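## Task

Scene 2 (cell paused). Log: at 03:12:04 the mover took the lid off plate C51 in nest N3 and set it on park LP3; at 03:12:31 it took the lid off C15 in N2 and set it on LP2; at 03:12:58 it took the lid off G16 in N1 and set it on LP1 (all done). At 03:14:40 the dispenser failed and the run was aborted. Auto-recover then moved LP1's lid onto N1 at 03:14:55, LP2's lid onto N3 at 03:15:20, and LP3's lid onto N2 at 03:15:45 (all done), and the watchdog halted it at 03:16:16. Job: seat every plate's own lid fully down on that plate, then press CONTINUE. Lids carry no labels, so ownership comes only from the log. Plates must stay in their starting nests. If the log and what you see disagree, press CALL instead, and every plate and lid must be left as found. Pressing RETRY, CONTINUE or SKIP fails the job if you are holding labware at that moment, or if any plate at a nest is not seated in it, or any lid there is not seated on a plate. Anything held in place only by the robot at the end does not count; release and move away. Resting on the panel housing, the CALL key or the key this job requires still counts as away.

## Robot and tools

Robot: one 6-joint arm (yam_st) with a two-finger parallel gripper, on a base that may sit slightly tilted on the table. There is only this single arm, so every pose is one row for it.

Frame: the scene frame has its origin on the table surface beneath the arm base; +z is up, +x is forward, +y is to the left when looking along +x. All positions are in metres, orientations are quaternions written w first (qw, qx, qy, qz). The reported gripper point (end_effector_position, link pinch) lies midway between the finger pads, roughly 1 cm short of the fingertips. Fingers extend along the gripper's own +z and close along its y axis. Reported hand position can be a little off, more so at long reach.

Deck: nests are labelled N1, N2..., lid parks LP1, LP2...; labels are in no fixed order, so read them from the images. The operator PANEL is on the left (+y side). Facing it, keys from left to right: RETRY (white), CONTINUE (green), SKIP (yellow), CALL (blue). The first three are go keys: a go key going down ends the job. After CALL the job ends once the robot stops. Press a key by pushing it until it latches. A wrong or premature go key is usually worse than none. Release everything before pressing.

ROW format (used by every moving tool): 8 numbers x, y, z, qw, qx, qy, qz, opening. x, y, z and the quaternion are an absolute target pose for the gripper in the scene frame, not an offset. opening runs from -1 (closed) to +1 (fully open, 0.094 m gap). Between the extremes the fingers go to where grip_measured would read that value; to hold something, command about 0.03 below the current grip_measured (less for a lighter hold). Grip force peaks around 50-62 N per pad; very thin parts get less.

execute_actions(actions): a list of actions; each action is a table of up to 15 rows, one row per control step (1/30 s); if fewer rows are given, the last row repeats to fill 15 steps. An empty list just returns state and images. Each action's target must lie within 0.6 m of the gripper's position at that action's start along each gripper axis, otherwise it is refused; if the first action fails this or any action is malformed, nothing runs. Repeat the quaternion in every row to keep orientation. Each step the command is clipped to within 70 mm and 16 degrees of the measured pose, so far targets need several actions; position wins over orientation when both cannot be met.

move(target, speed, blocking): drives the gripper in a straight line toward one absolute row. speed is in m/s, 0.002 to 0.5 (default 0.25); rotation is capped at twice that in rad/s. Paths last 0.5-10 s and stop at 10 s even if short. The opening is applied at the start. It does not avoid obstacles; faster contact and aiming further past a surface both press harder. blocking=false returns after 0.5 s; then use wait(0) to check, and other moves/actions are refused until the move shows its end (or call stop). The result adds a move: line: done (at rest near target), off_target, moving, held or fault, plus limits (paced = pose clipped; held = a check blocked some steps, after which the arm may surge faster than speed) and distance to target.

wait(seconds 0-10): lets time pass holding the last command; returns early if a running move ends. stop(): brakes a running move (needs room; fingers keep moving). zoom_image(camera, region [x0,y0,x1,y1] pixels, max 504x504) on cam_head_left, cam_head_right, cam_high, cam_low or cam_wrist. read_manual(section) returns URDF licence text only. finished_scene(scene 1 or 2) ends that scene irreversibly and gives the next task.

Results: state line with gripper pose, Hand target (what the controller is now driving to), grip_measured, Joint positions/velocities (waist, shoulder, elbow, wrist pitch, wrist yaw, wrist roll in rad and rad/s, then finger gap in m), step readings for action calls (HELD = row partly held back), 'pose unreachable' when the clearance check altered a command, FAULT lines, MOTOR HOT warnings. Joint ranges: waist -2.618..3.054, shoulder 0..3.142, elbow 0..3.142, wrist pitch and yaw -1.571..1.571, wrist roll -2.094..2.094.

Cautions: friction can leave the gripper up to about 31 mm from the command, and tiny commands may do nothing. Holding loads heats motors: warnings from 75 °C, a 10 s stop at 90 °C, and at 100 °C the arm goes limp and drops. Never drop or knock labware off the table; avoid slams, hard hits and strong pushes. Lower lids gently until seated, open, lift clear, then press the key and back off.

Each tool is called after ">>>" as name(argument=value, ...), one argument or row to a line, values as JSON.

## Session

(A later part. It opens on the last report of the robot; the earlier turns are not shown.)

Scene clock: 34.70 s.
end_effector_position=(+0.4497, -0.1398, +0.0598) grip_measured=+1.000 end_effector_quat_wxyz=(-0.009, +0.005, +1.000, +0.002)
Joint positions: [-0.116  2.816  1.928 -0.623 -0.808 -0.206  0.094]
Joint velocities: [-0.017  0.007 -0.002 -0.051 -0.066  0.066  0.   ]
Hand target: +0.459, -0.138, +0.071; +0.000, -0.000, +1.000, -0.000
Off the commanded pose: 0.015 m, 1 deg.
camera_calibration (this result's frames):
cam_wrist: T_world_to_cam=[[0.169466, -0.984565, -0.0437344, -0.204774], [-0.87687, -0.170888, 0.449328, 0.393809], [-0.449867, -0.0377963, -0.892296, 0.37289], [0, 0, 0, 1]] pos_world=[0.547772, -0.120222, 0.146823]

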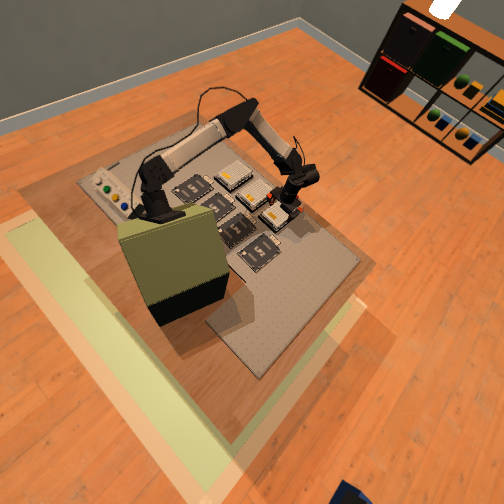

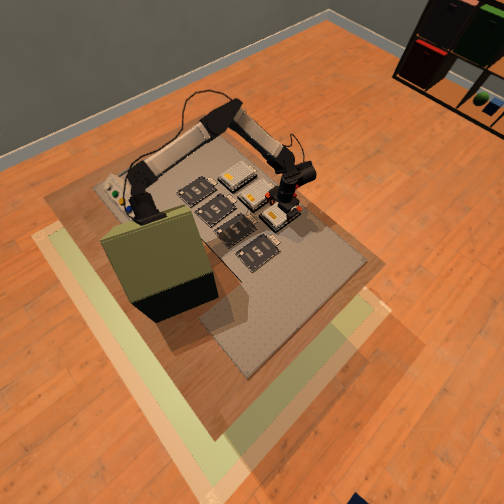

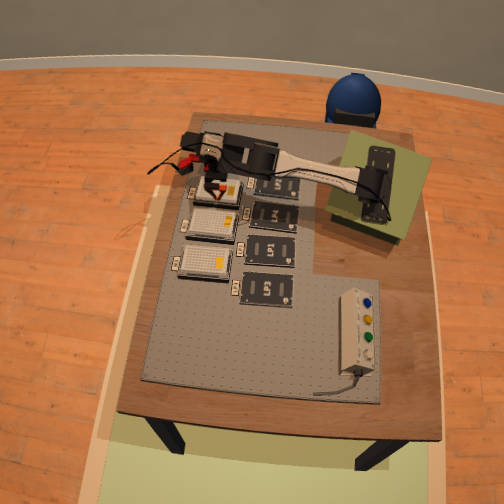

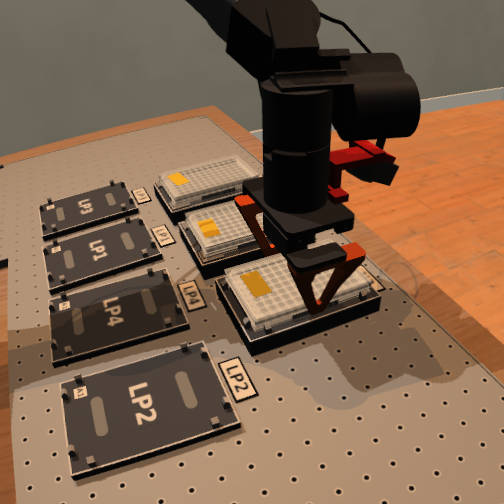

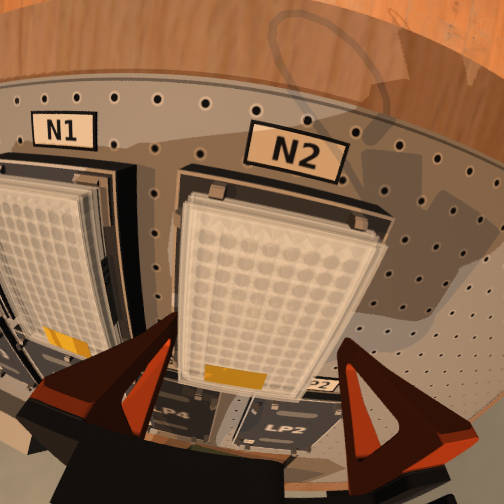

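>>> execute_actions(
  actions=[
    [[0.459,-0.136,0.073,0,0,1,0,1],[0.459,-0.134,0.075,0,0,1,0,1],[0.459,-0.132,0.077,0,0,1,0,1],[0.459,-0.131,0.080,0,0,1,0,1],[0.459,-0.131,0.083,0,0,1,0,1],[0.459,-0.132,0.086,0,0,1,0,1],[0.458,-0.133,0.089,0,0,1,0,1],[0.458,-0.134,0.092,0,0,1,0,1],[0.457,-0.135,0.095,0,0,1,0,1],[0.457,-0.136,0.098,0,0,1,0,1],[0.457,-0.137,0.100,0,0,1,0,1],[0.457,-0.138,0.100,0,0,1,0,1],[0.457,-0.138,0.100,0,0,1,0,1],[0.457,-0.138,0.098,0,0,1,0,1],[0.457,-0.138,0.095,0,0,1,0,1]],
    [[0.457,-0.138,0.092,0,0,1,0,1],[0.457,-0.138,0.089,0,0,1,0,1],[0.457,-0.138,0.086,0,0,1,0,1],[0.457,-0.138,0.083,0,0,1,0,1],[0.457,-0.138,0.080,0,0,1,0,1],[0.457,-0.138,0.077,0,0,1,0,1],[0.457,-0.138,0.074,0,0,1,0,1],[0.457,-0.138,0.071,0,0,1,0,1],[0.457,-0.138,0.068,0,0,1,0,1],[0.457,-0.138,0.065,0,0,1,0,1],[0.457,-0.138,0.062,0,0,1,0,1],[0.457,-0.138,0.059,0,0,1,0,1],[0.457,-0.138,0.057,0,0,1,0,1],[0.457,-0.138,0.056,0,0,1,0,1],[0.457,-0.138,0.056,0,0,1,0,1]],
  ],
)

>>> execute_actions(
  actions=[],
)

Scene clock: 36.83 s.
end_effector_position=(+0.4565, -0.1358, +0.0674) grip_measured=+1.000 end_effector_quat_wxyz=(-0.002, +0.000, +1.000, +0.001)
Joint positions: [-0.12   2.796  1.928 -0.626 -0.808 -0.205  0.094]
Joint velocities: [ 0.12   0.144  0.007  0.051 -0.037  0.168  0.   ]
Hand target: +0.457, -0.138, +0.056; -0.001, -0.000, +1.000, +0.000
Off the commanded pose: 0.012 m, 0 deg.
Step readings (end_effector_position; steps 1 to 15: 1st action; 16 to 30: 2nd action):
0: (+0.4495, -0.1398, +0.0598)
1: (+0.4494, -0.1398, +0.0598)
2: (+0.4498, -0.1393, +0.0602)
4: (+0.4513, -0.1372, +0.0626)
8: (+0.4588, -0.1313, +0.0744)
15: (+0.4613, -0.1391, +0.0954)
16: (+0.4610, -0.1396, +0.0959)
17: (+0.4609, -0.1396, +0.0959)
19: (+0.4609, -0.1388, +0.0951)
23: (+0.4613, -0.1375, +0.0902)
30: end_effector_position above
camera_calibration (this result's frames):
cam_wrist: T_world_to_cam=[[0.179191, -0.98308, -0.0379947, -0.206291], [-0.881691, -0.177604, 0.437125, 0.399194], [-0.436477, -0.0448292, -0.898598, 0.376275], [0, 0, 0, 1]] pos_world=[0.553167, -0.115034, 0.155784]

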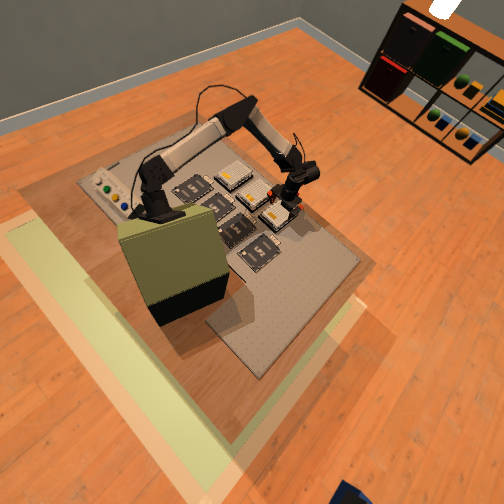

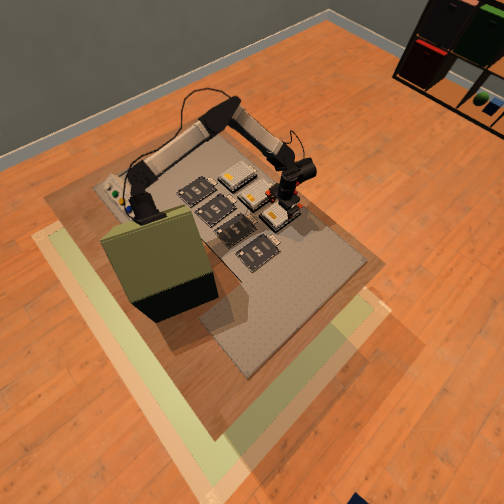

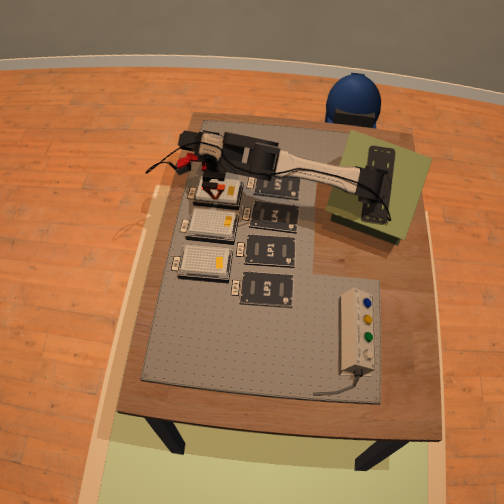

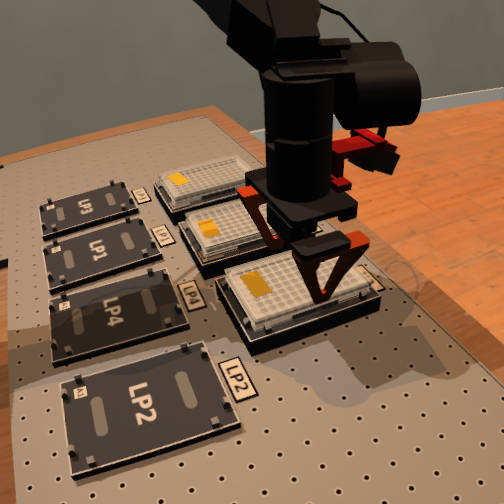

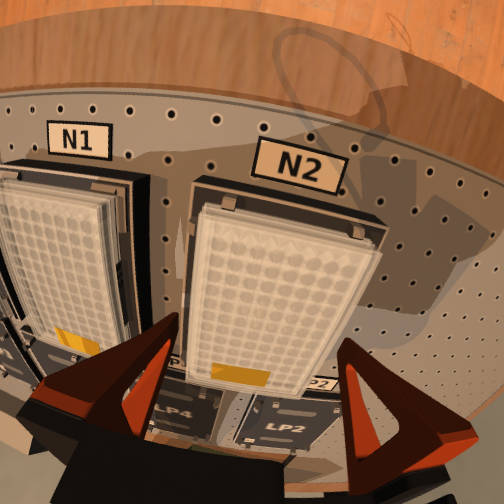

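Scene clock: 36.83 s.
end_effector_position=(+0.4565, -0.1358, +0.0674) grip_measured=+1.000 end_effector_quat_wxyz=(-0.002, +0.000, +1.000, +0.001)
Joint positions: [-0.12   2.796  1.928 -0.626 -0.808 -0.205  0.094]
Joint velocities: [ 0.12   0.144  0.007  0.051 -0.037  0.168  0.   ]
Hand target: +0.457, -0.138, +0.056; -0.001, -0.000, +1.000, +0.000
Off the commanded pose: 0.012 m, 0 deg.
camera_calibration (this result's frames):
cam_wrist: T_world_to_cam=[[0.179191, -0.98308, -0.0379947, -0.206291], [-0.881691, -0.177604, 0.437125, 0.399194], [-0.436477, -0.0448292, -0.898598, 0.376275], [0, 0, 0, 1]] pos_world=[0.553167, -0.115034, 0.155784]

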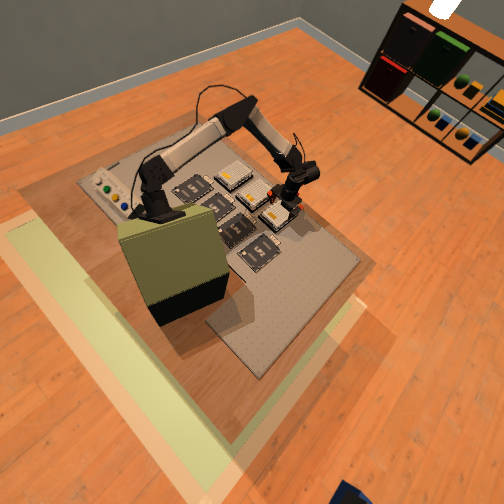

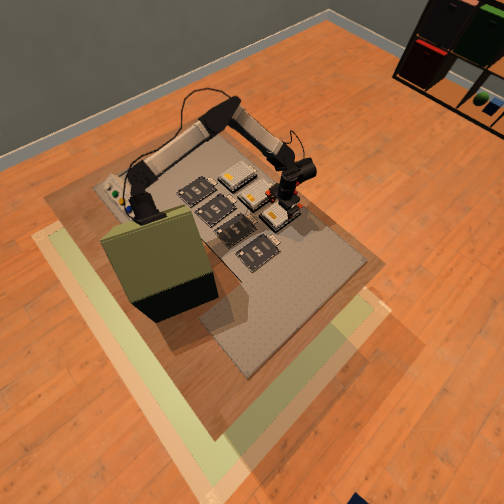

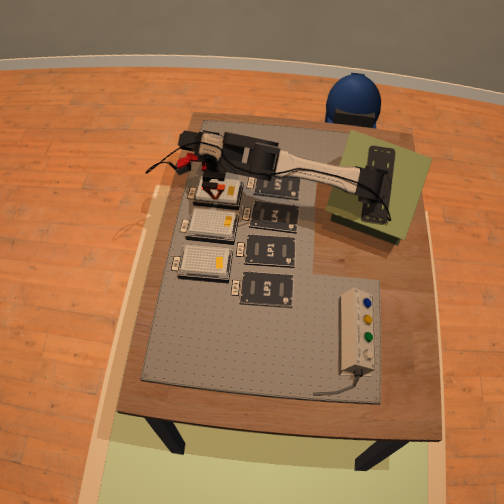

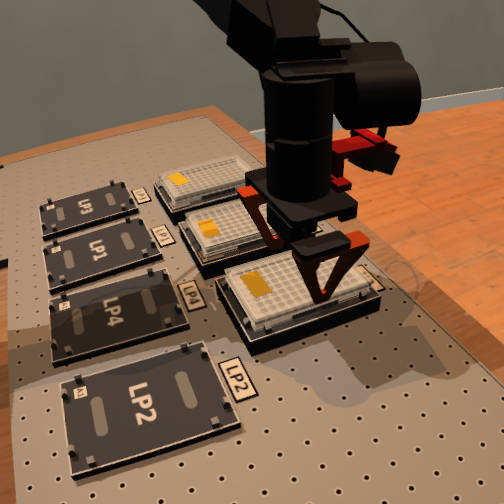

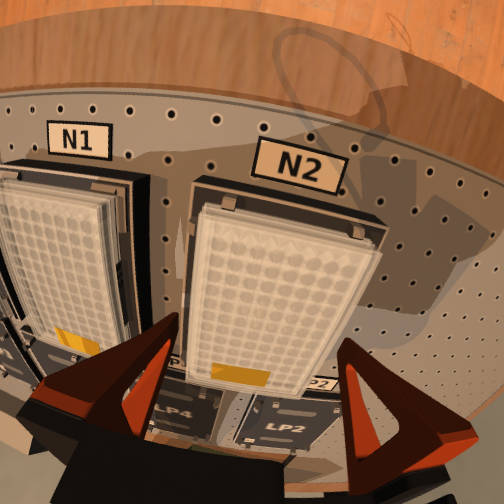

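>>> wait(
  seconds=0.4,
)

Scene clock: 37.50 s.
end_effector_position=(+0.4561, -0.1366, +0.0615) grip_measured=+1.000 end_effector_quat_wxyz=(-0.001, +0.003, +1.000, +0.001)
Joint positions: [-0.112  2.806  1.928 -0.607 -0.808 -0.188  0.094]
Joint velocities: [-0.007  0.007  0.002  0.007  0.125  0.022  0.   ]
Hand target: +0.457, -0.138, +0.056; -0.000, -0.000, +1.000, +0.000
Off the commanded pose: 0.006 m, 0 deg.
wait: 0.40 s; at rest from the start
camera_calibration (this result's frames):
cam_wrist: T_world_to_cam=[[0.174111, -0.983979, -0.0383461, -0.204935], [-0.882893, -0.173233, 0.436451, 0.402431], [-0.436102, -0.0421355, -0.89891, 0.370928], [0, 0, 0, 1]] pos_world=[0.552747, -0.116308, 0.149931]

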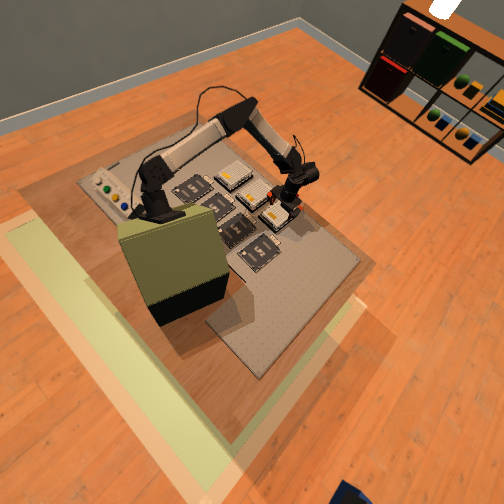

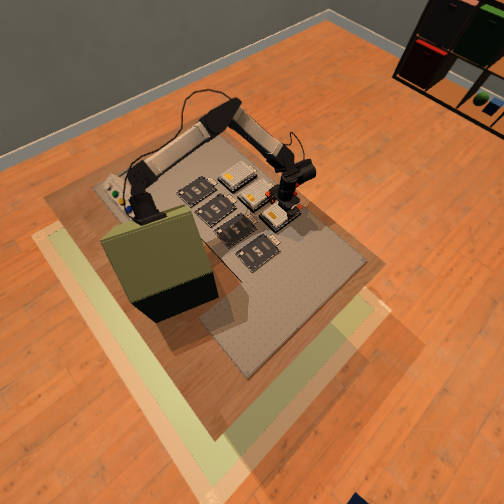

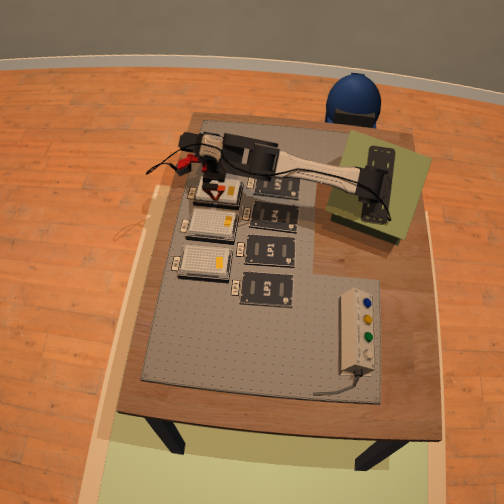

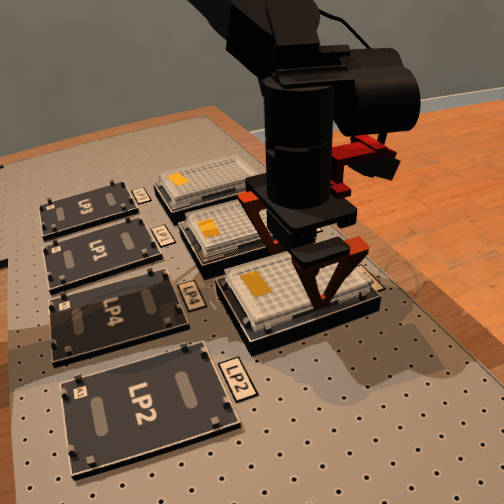

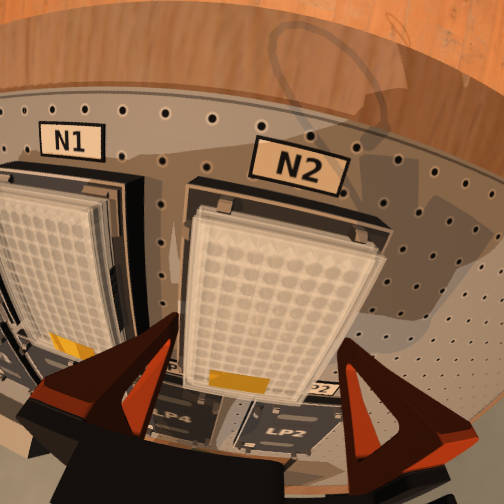

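>>> execute_actions(
  actions=[
    [[0.457,-0.138,0.056,0,0,1,0,0.93],[0.457,-0.138,0.056,0,0,1,0,0.89],[0.457,-0.138,0.056,0,0,1,0,0.85],[0.457,-0.138,0.056,0,0,1,0,0.82],[0.457,-0.138,0.056,0,0,1,0,0.79],[0.457,-0.138,0.056,0,0,1,0,0.77],[0.457,-0.138,0.056,0,0,1,0,0.755],[0.457,-0.138,0.056,0,0,1,0,0.755],[0.457,-0.138,0.056,0,0,1,0,0.755],[0.457,-0.138,0.056,0,0,1,0,0.755],[0.457,-0.137,0.059,0,0,1,0,0.755],[0.457,-0.136,0.062,0,0,1,0,0.755],[0.457,-0.135,0.065,0,0,1,0,0.755],[0.457,-0.134,0.068,0,0,1,0,0.755],[0.457,-0.133,0.071,0,0,1,0,0.755]],
    [[0.457,-0.133,0.074,0,0,1,0,0.755],[0.457,-0.133,0.077,0,0,1,0,0.755],[0.457,-0.134,0.080,0,0,1,0,0.755],[0.457,-0.134,0.083,0,0,1,0,0.755],[0.457,-0.135,0.086,0,0,1,0,0.755],[0.457,-0.135,0.089,0,0,1,0,0.755],[0.457,-0.136,0.092,0,0,1,0,0.755],[0.457,-0.136,0.095,0,0,1,0,0.755],[0.457,-0.137,0.098,0,0,1,0,0.755],[0.457,-0.137,0.100,0,0,1,0,0.755],[0.457,-0.137,0.100,0,0,1,0,0.755],[0.457,-0.137,0.100,0,0,1,0,0.755],[0.457,-0.137,0.100,0,0,1,0,0.755],[0.457,-0.137,0.100,0,0,1,0,0.755],[0.457,-0.137,0.100,0,0,1,0,0.755]],
  ],
)

Scene clock: 39.40 s.
end_effector_position=(+0.4589, -0.1410, +0.0945) grip_measured=+0.779 end_effector_quat_wxyz=(+0.005, -0.001, +1.000, -0.004)
Joint positions: [-0.166  2.76   1.928 -0.688 -0.804 -0.258  0.084]
Joint velocities: [-0.012 -0.012  0.007 -0.095 -0.022  0.007 -0.001]
Hand target: +0.457, -0.137, +0.100; +0.000, +0.000, +1.000, +0.000
Off the commanded pose: 0.007 m, 1 deg.
Step readings (end_effector_position; steps 1 to 15: 1st action; 16 to 30: 2nd action):
0: (+0.4561, -0.1366, +0.0615)
1: (+0.4562, -0.1366, +0.0615)
2: (+0.4562, -0.1366, +0.0615)
4: (+0.4563, -0.1366, +0.0615)
8: (+0.4564, -0.1366, +0.0615)
15: (+0.4564, -0.1366, +0.0615)
16: (+0.4565, -0.1363, +0.0618)
17: (+0.4564, -0.1356, +0.0624)
19: (+0.4566, -0.1353, +0.0654)
23: (+0.4584, -0.1364, +0.0775)
30: end_effector_position above
camera_calibration (this result's frames):
cam_wrist: T_world_to_cam=[[0.182157, -0.982933, -0.0257118, -0.213265], [-0.886988, -0.175549, 0.427123, 0.392192], [-0.424347, -0.0549973, -0.903828, 0.394922], [0, 0, 0, 1]] pos_world=[0.554301, -0.119057, 0.183943]

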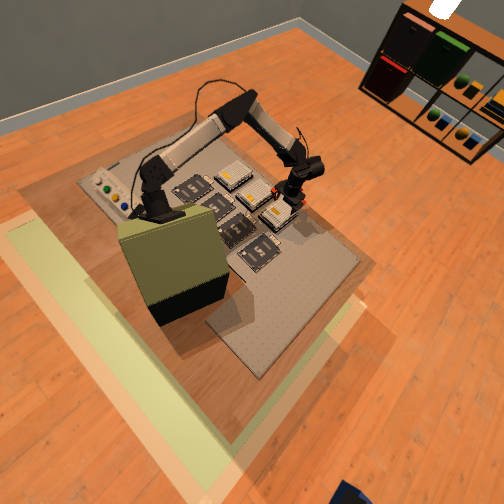

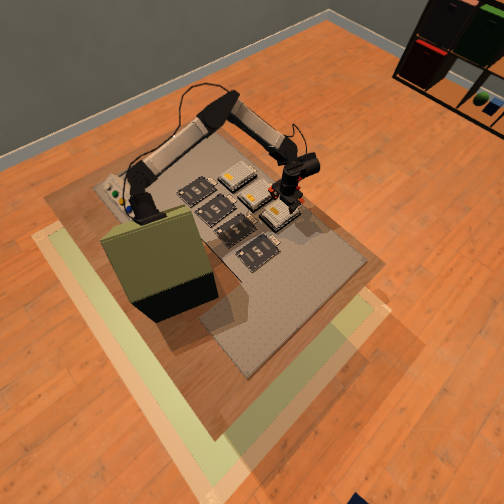

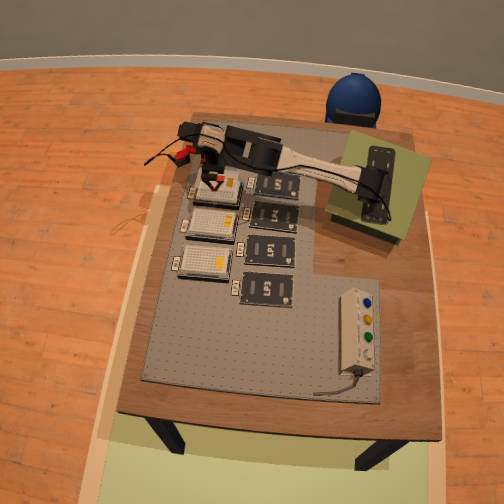

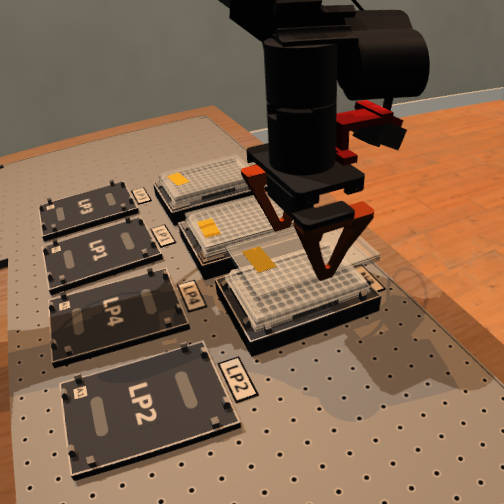

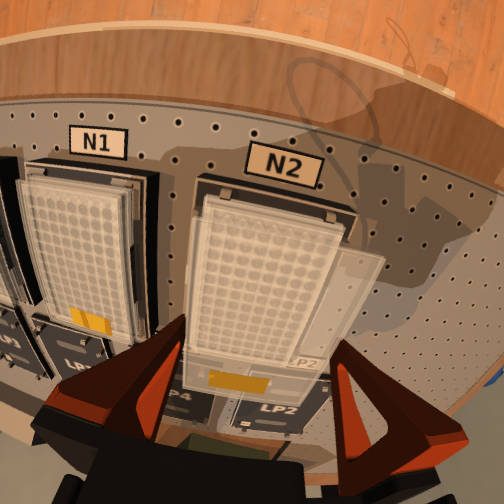

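>>> execute_actions(
  actions=[],
)

Scene clock: 40.97 s.
end_effector_position=(+0.4558, -0.1401, +0.0945) grip_measured=+0.779 end_effector_quat_wxyz=(-0.001, -0.001, +1.000, -0.003)
Joint positions: [-0.166  2.76   1.928 -0.705 -0.804 -0.269  0.084]
Joint velocities: [-0.007 -0.012 -0.007  0.037  0.007 -0.007 -0.   ]
Hand target: +0.457, -0.137, +0.100; +0.000, +0.000, +1.000, +0.000
Off the commanded pose: 0.006 m, 0 deg.
camera_calibration (this result's frames):
cam_wrist: T_world_to_cam=[[0.180391, -0.983115, -0.0307136, -0.210619], [-0.882394, -0.175547, 0.436537, 0.386585], [-0.434558, -0.0516458, -0.899162, 0.398303], [0, 0, 0, 1]] pos_world=[0.5522, -0.118628, 0.182911]

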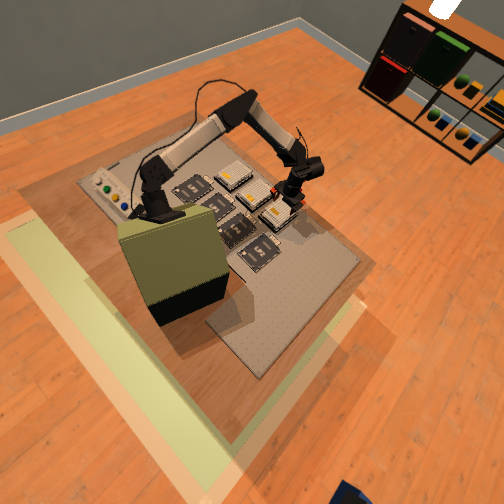

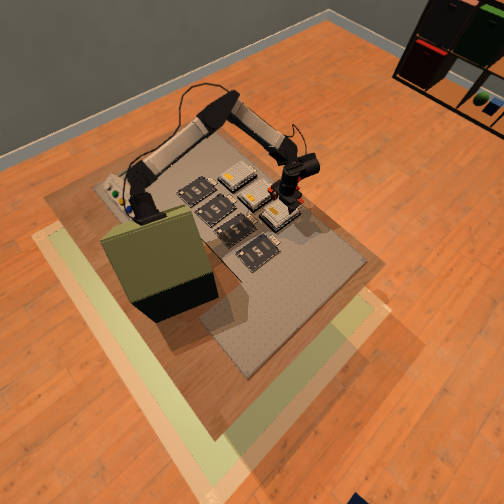

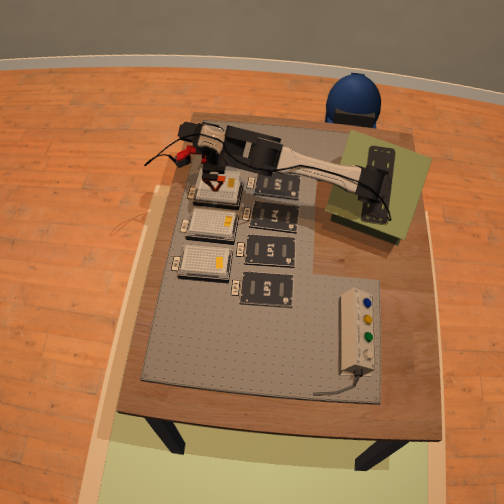

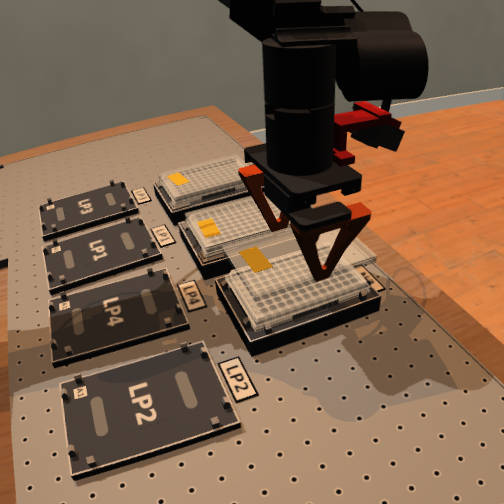

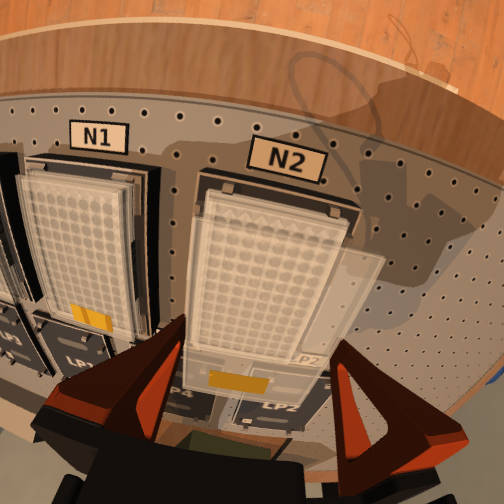

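>>> move(
  target=[0.268,-0.072,0.102,0,0,1,0,0.755],
  speed=0.2,
)

Scene clock: 43.47 s.
end_effector_position=(+0.2733, -0.0780, +0.1019) grip_measured=+0.779 end_effector_quat_wxyz=(+0.001, +0.004, +1.000, -0.002)
Joint positions: [-0.157  2.278  0.827 -0.072 -0.806 -0.245  0.084]
Joint velocities: [-0.012 -0.007 -0.032  0.022 -0.081 -0.007 -0.   ]
Hand target: +0.269, -0.072, +0.101; -0.000, +0.000, +1.000, +0.000
Off the commanded pose: 0.008 m, 1 deg.
move: done
camera_calibration (this result's frames):
cam_wrist: T_world_to_cam=[[0.171508, -0.984676, -0.0316109, -0.113986], [-0.88536, -0.168124, 0.433442, 0.234983], [-0.432114, -0.0463516, -0.900627, 0.328831], [0, 0, 0, 1]] pos_world=[0.369687, -0.0574906, 0.1907]

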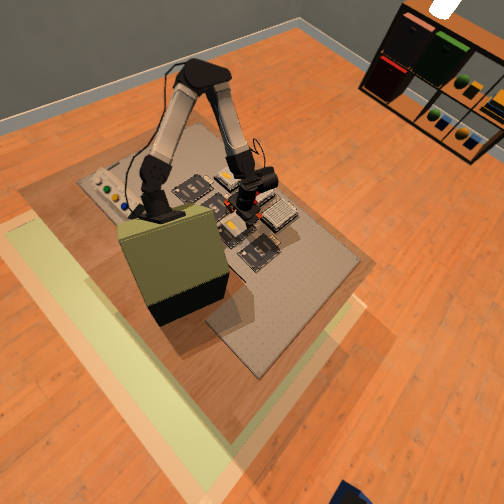

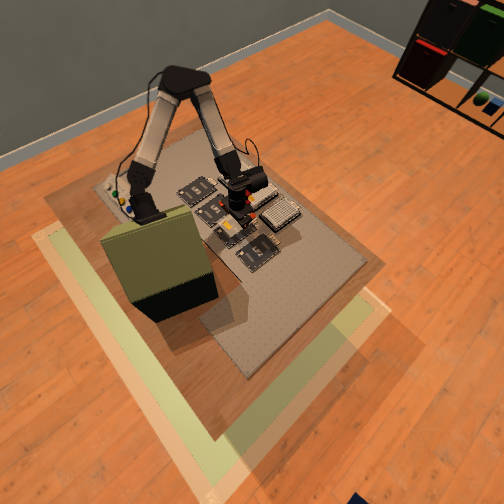

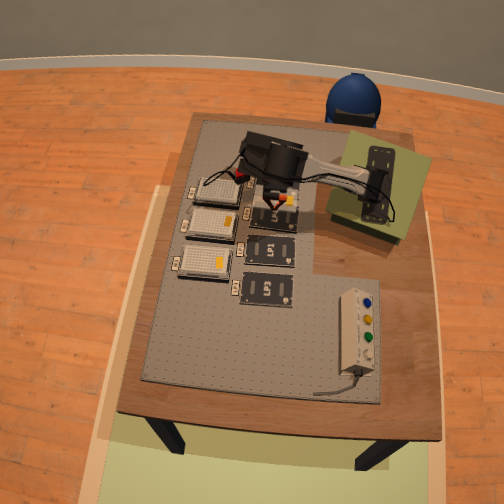

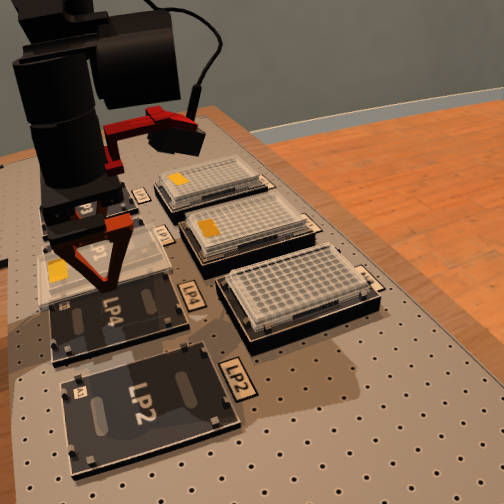

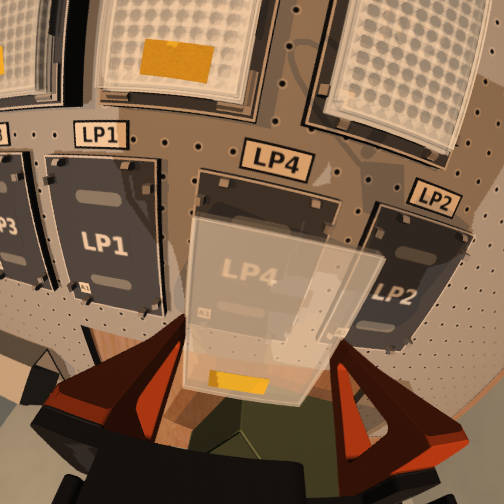

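>>> execute_actions(
  actions=[
    [[0.266,-0.069,0.098,0,0,1,0,0.755],[0.266,-0.069,0.095,0,0,1,0,0.755],[0.266,-0.069,0.092,0,0,1,0,0.755],[0.266,-0.069,0.089,0,0,1,0,0.755],[0.266,-0.07,0.086,0,0,1,0,0.755],[0.266,-0.07,0.083,0,0,1,0,0.755],[0.266,-0.07,0.080,0,0,1,0,0.755],[0.266,-0.071,0.077,0,0,1,0,0.755],[0.266,-0.071,0.074,0,0,1,0,0.755],[0.266,-0.071,0.071,0,0,1,0,0.755],[0.266,-0.072,0.068,0,0,1,0,0.755],[0.266,-0.072,0.065,0,0,1,0,0.755],[0.266,-0.072,0.062,0,0,1,0,0.755],[0.266,-0.072,0.059,0,0,1,0,0.755],[0.266,-0.072,0.056,0,0,1,0,0.755]],
    [[0.266,-0.072,0.055,0,0,1,0,0.755]],
  ],
)

Scene clock: 45.03 s.
end_effector_position=(+0.2741, -0.0711, +0.0595) grip_measured=+0.779 end_effector_quat_wxyz=(+0.007, -0.004, +1.000, +0.002)
Joint positions: [-0.037  2.378  0.807  0.186 -0.803 -0.078  0.084]
Joint velocities: [-0.002 -0.012  0.012  0.051 -0.066 -0.007 -0.   ]
Hand target: +0.266, -0.072, +0.055; -0.000, -0.000, +1.000, -0.000
Off the commanded pose: 0.009 m, 1 deg.
Step readings (end_effector_position; steps 1 to 15: 1st action; 16 to 30: 2nd action):
0: (+0.2737, -0.0781, +0.1019)
1: (+0.2735, -0.0780, +0.1015)
2: (+0.2731, -0.0774, +0.1007)
4: (+0.2713, -0.0748, +0.0976)
8: (+0.2742, -0.0694, +0.0896)
15: (+0.2687, -0.0705, +0.0679)
16: (+0.2676, -0.0705, +0.0648)
17: (+0.2668, -0.0704, +0.0624)
19: (+0.2669, -0.0703, +0.0599)
23: (+0.2713, -0.0706, +0.0595)
30: end_effector_position above
camera_calibration (this result's frames):
cam_wrist: T_world_to_cam=[[0.187769, -0.981464, -0.0383511, -0.112458], [-0.887521, -0.186264, 0.421441, 0.255255], [-0.420773, -0.0450961, -0.906044, 0.288602], [0, 0, 0, 1]] pos_world=[0.369096, -0.0498136, 0.149598]

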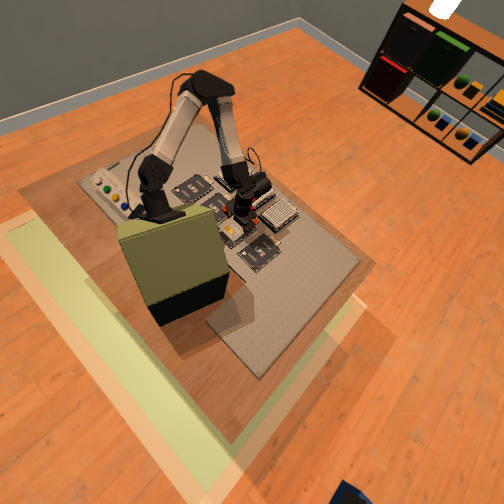

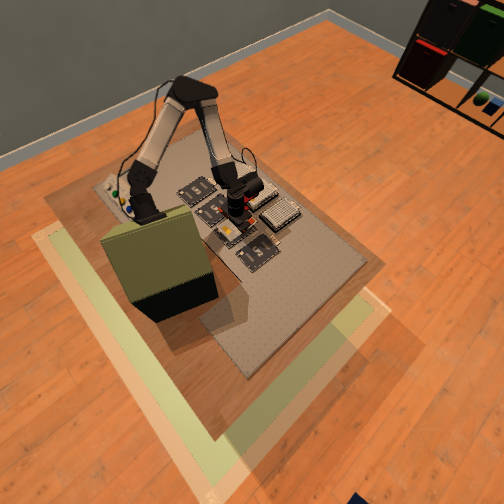

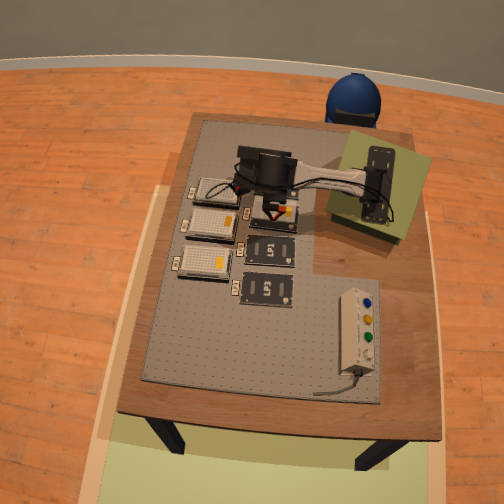

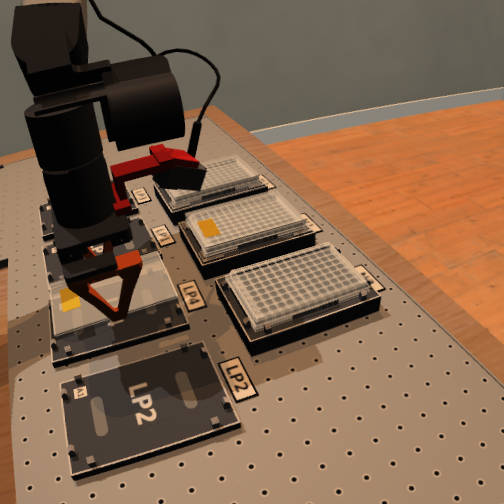

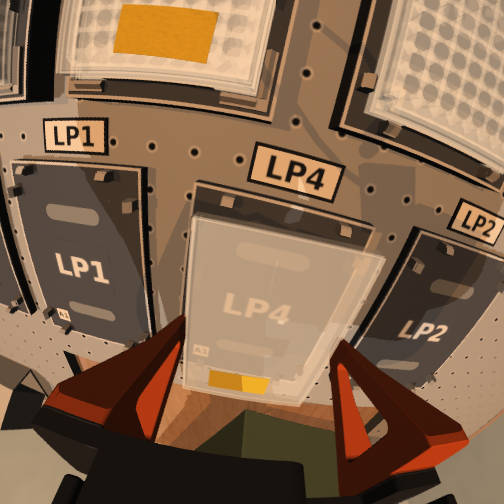

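>>> wait(
  seconds=0.5,
)

>>> zoom_image(
  camera="cam_wrist",
  region=[150,150,430,430],
)

Scene clock: 45.83 s.
end_effector_position=(+0.2748, -0.0711, +0.0595) grip_measured=+0.779 end_effector_quat_wxyz=(+0.008, -0.004, +1.000, +0.002)
Joint positions: [-0.037  2.378  0.807  0.189 -0.803 -0.076  0.084]
Joint velocities: [-0.002 -0.007 -0.022  0.022  0.007 -0.007 -0.   ]
Hand target: +0.266, -0.072, +0.055; -0.000, -0.000, +1.000, -0.000
Off the commanded pose: 0.010 m, 1 deg.
wait: 0.50 s; at rest from the start
camera_calibration (this result's frames):
cam_wrist: T_world_to_cam=[[0.188023, -0.981439, -0.0377412, -0.112731], [-0.88849, -0.186342, 0.419359, 0.256215], [-0.418608, -0.0453164, -0.907036, 0.288336], [0, 0, 0, 1]] pos_world=[0.36954, -0.0498282, 0.14983]

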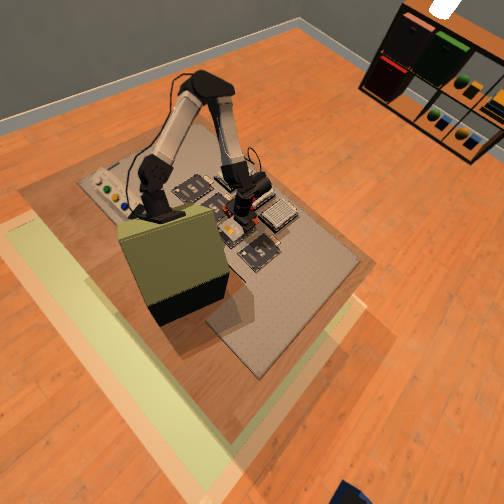

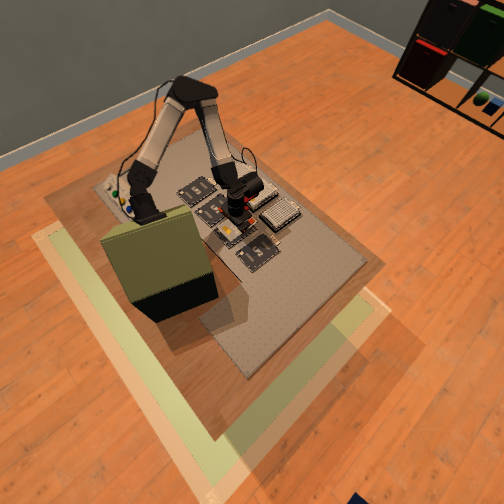

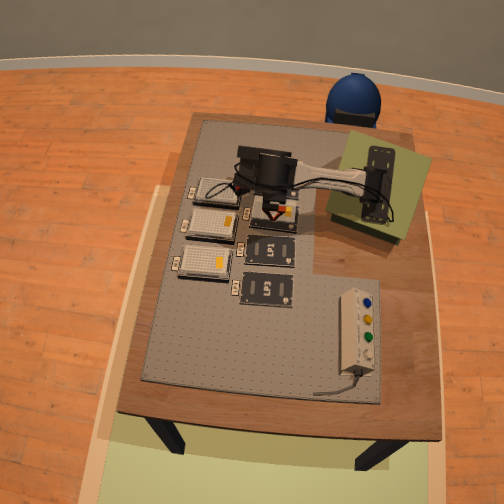

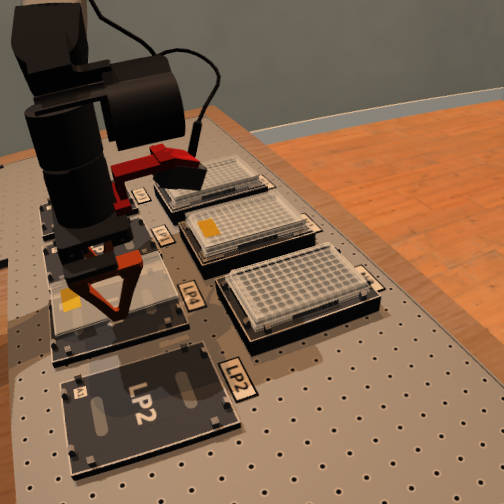

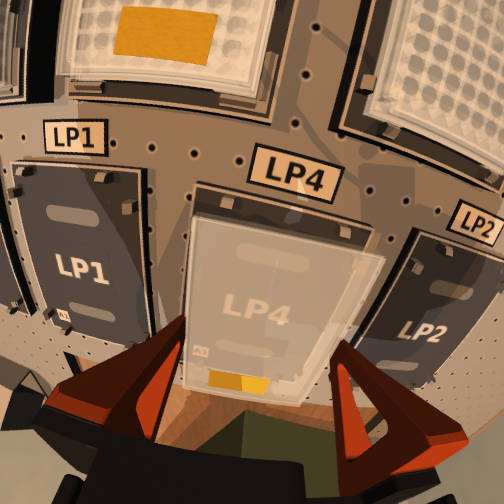

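Region (150, 150, 430, 430) of cam_wrist's 504x504 image, scaled by 1.800, with more detail than that image has.

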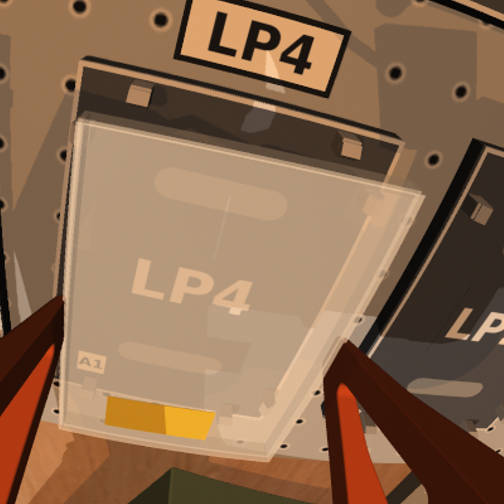

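>>> execute_actions(
  actions=[
    [[0.265,-0.072,0.054,0,0,1,0,0.755],[0.264,-0.072,0.053,0,0,1,0,0.755],[0.263,-0.072,0.052,0,0,1,0,0.755],[0.263,-0.072,0.051,0,0,1,0,0.755],[0.263,-0.072,0.050,0,0,1,0,0.755],[0.263,-0.072,0.049,0,0,1,0,0.755],[0.263,-0.072,0.048,0,0,1,0,0.755],[0.263,-0.072,0.047,0,0,1,0,0.755],[0.263,-0.072,0.046,0,0,1,0,0.755],[0.263,-0.072,0.045,0,0,1,0,0.755]],
    [[0.263,-0.072,0.045,0,0,1,0,0.755]],
  ],
)

Scene clock: 50.37 s.
end_effector_position=(+0.2751, -0.0711, +0.0503) grip_measured=+0.779 end_effector_quat_wxyz=(+0.011, -0.006, +1.000, +0.002)
Joint positions: [-0.014  2.406  0.807  0.249 -0.798 -0.041  0.084]
Joint velocities: [-0.007  0.017 -0.007 -0.022  0.022  0.051  0.   ]
Hand target: +0.263, -0.072, +0.045; -0.000, +0.000, +1.000, -0.000
Off the commanded pose: 0.013 m, 1 deg.
Step readings (end_effector_position; steps 1 to 15: 1st action; 16 to 30: 2nd action):
0: (+0.2748, -0.0711, +0.0595)
1: (+0.2749, -0.0711, +0.0595)
2: (+0.2753, -0.0712, +0.0595)
4: (+0.2767, -0.0713, +0.0595)
8: (+0.2773, -0.0706, +0.0564)
15: (+0.2733, -0.0710, +0.0503)
16: (+0.2736, -0.0710, +0.0503)
17: (+0.2740, -0.0710, +0.0503)
19: (+0.2745, -0.0711, +0.0503)
23: (+0.2749, -0.0711, +0.0503)
30: end_effector_position above
camera_calibration (this result's frames):
cam_wrist: T_world_to_cam=[[0.192133, -0.980696, -0.0363297, -0.114318], [-0.890234, -0.189751, 0.414099, 0.260839], [-0.412998, -0.0472202, -0.909507, 0.27861], [0, 0, 0, 1]] pos_world=[0.369238, -0.0494609, 0.141231]

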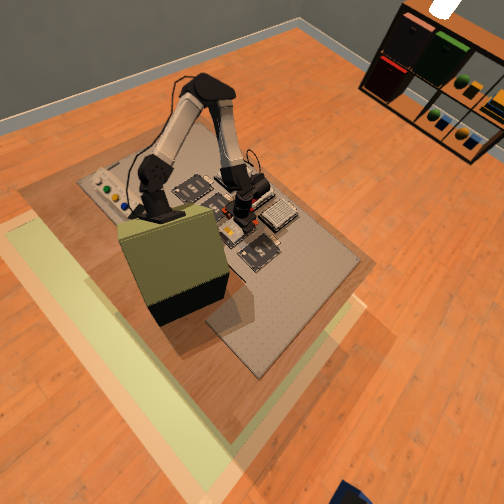

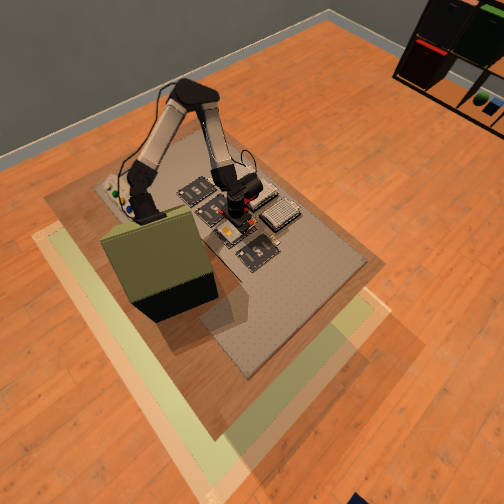

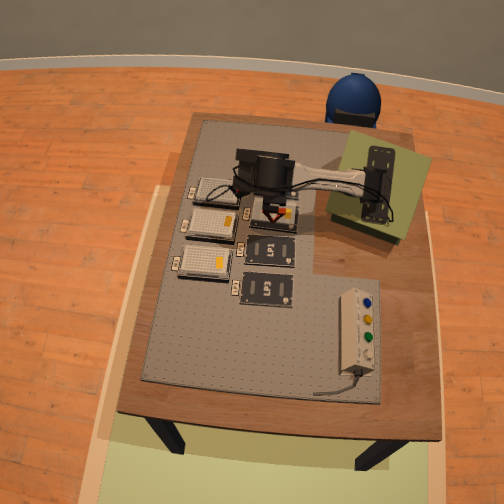

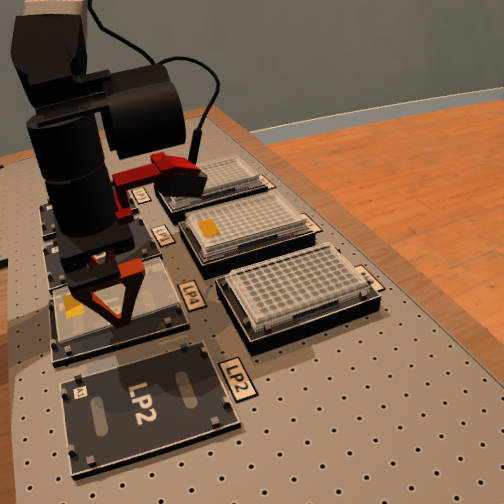

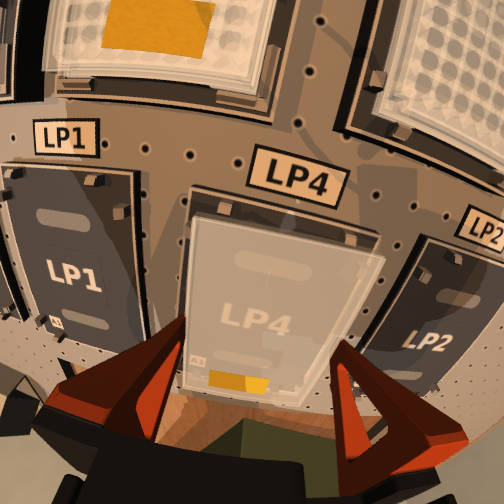

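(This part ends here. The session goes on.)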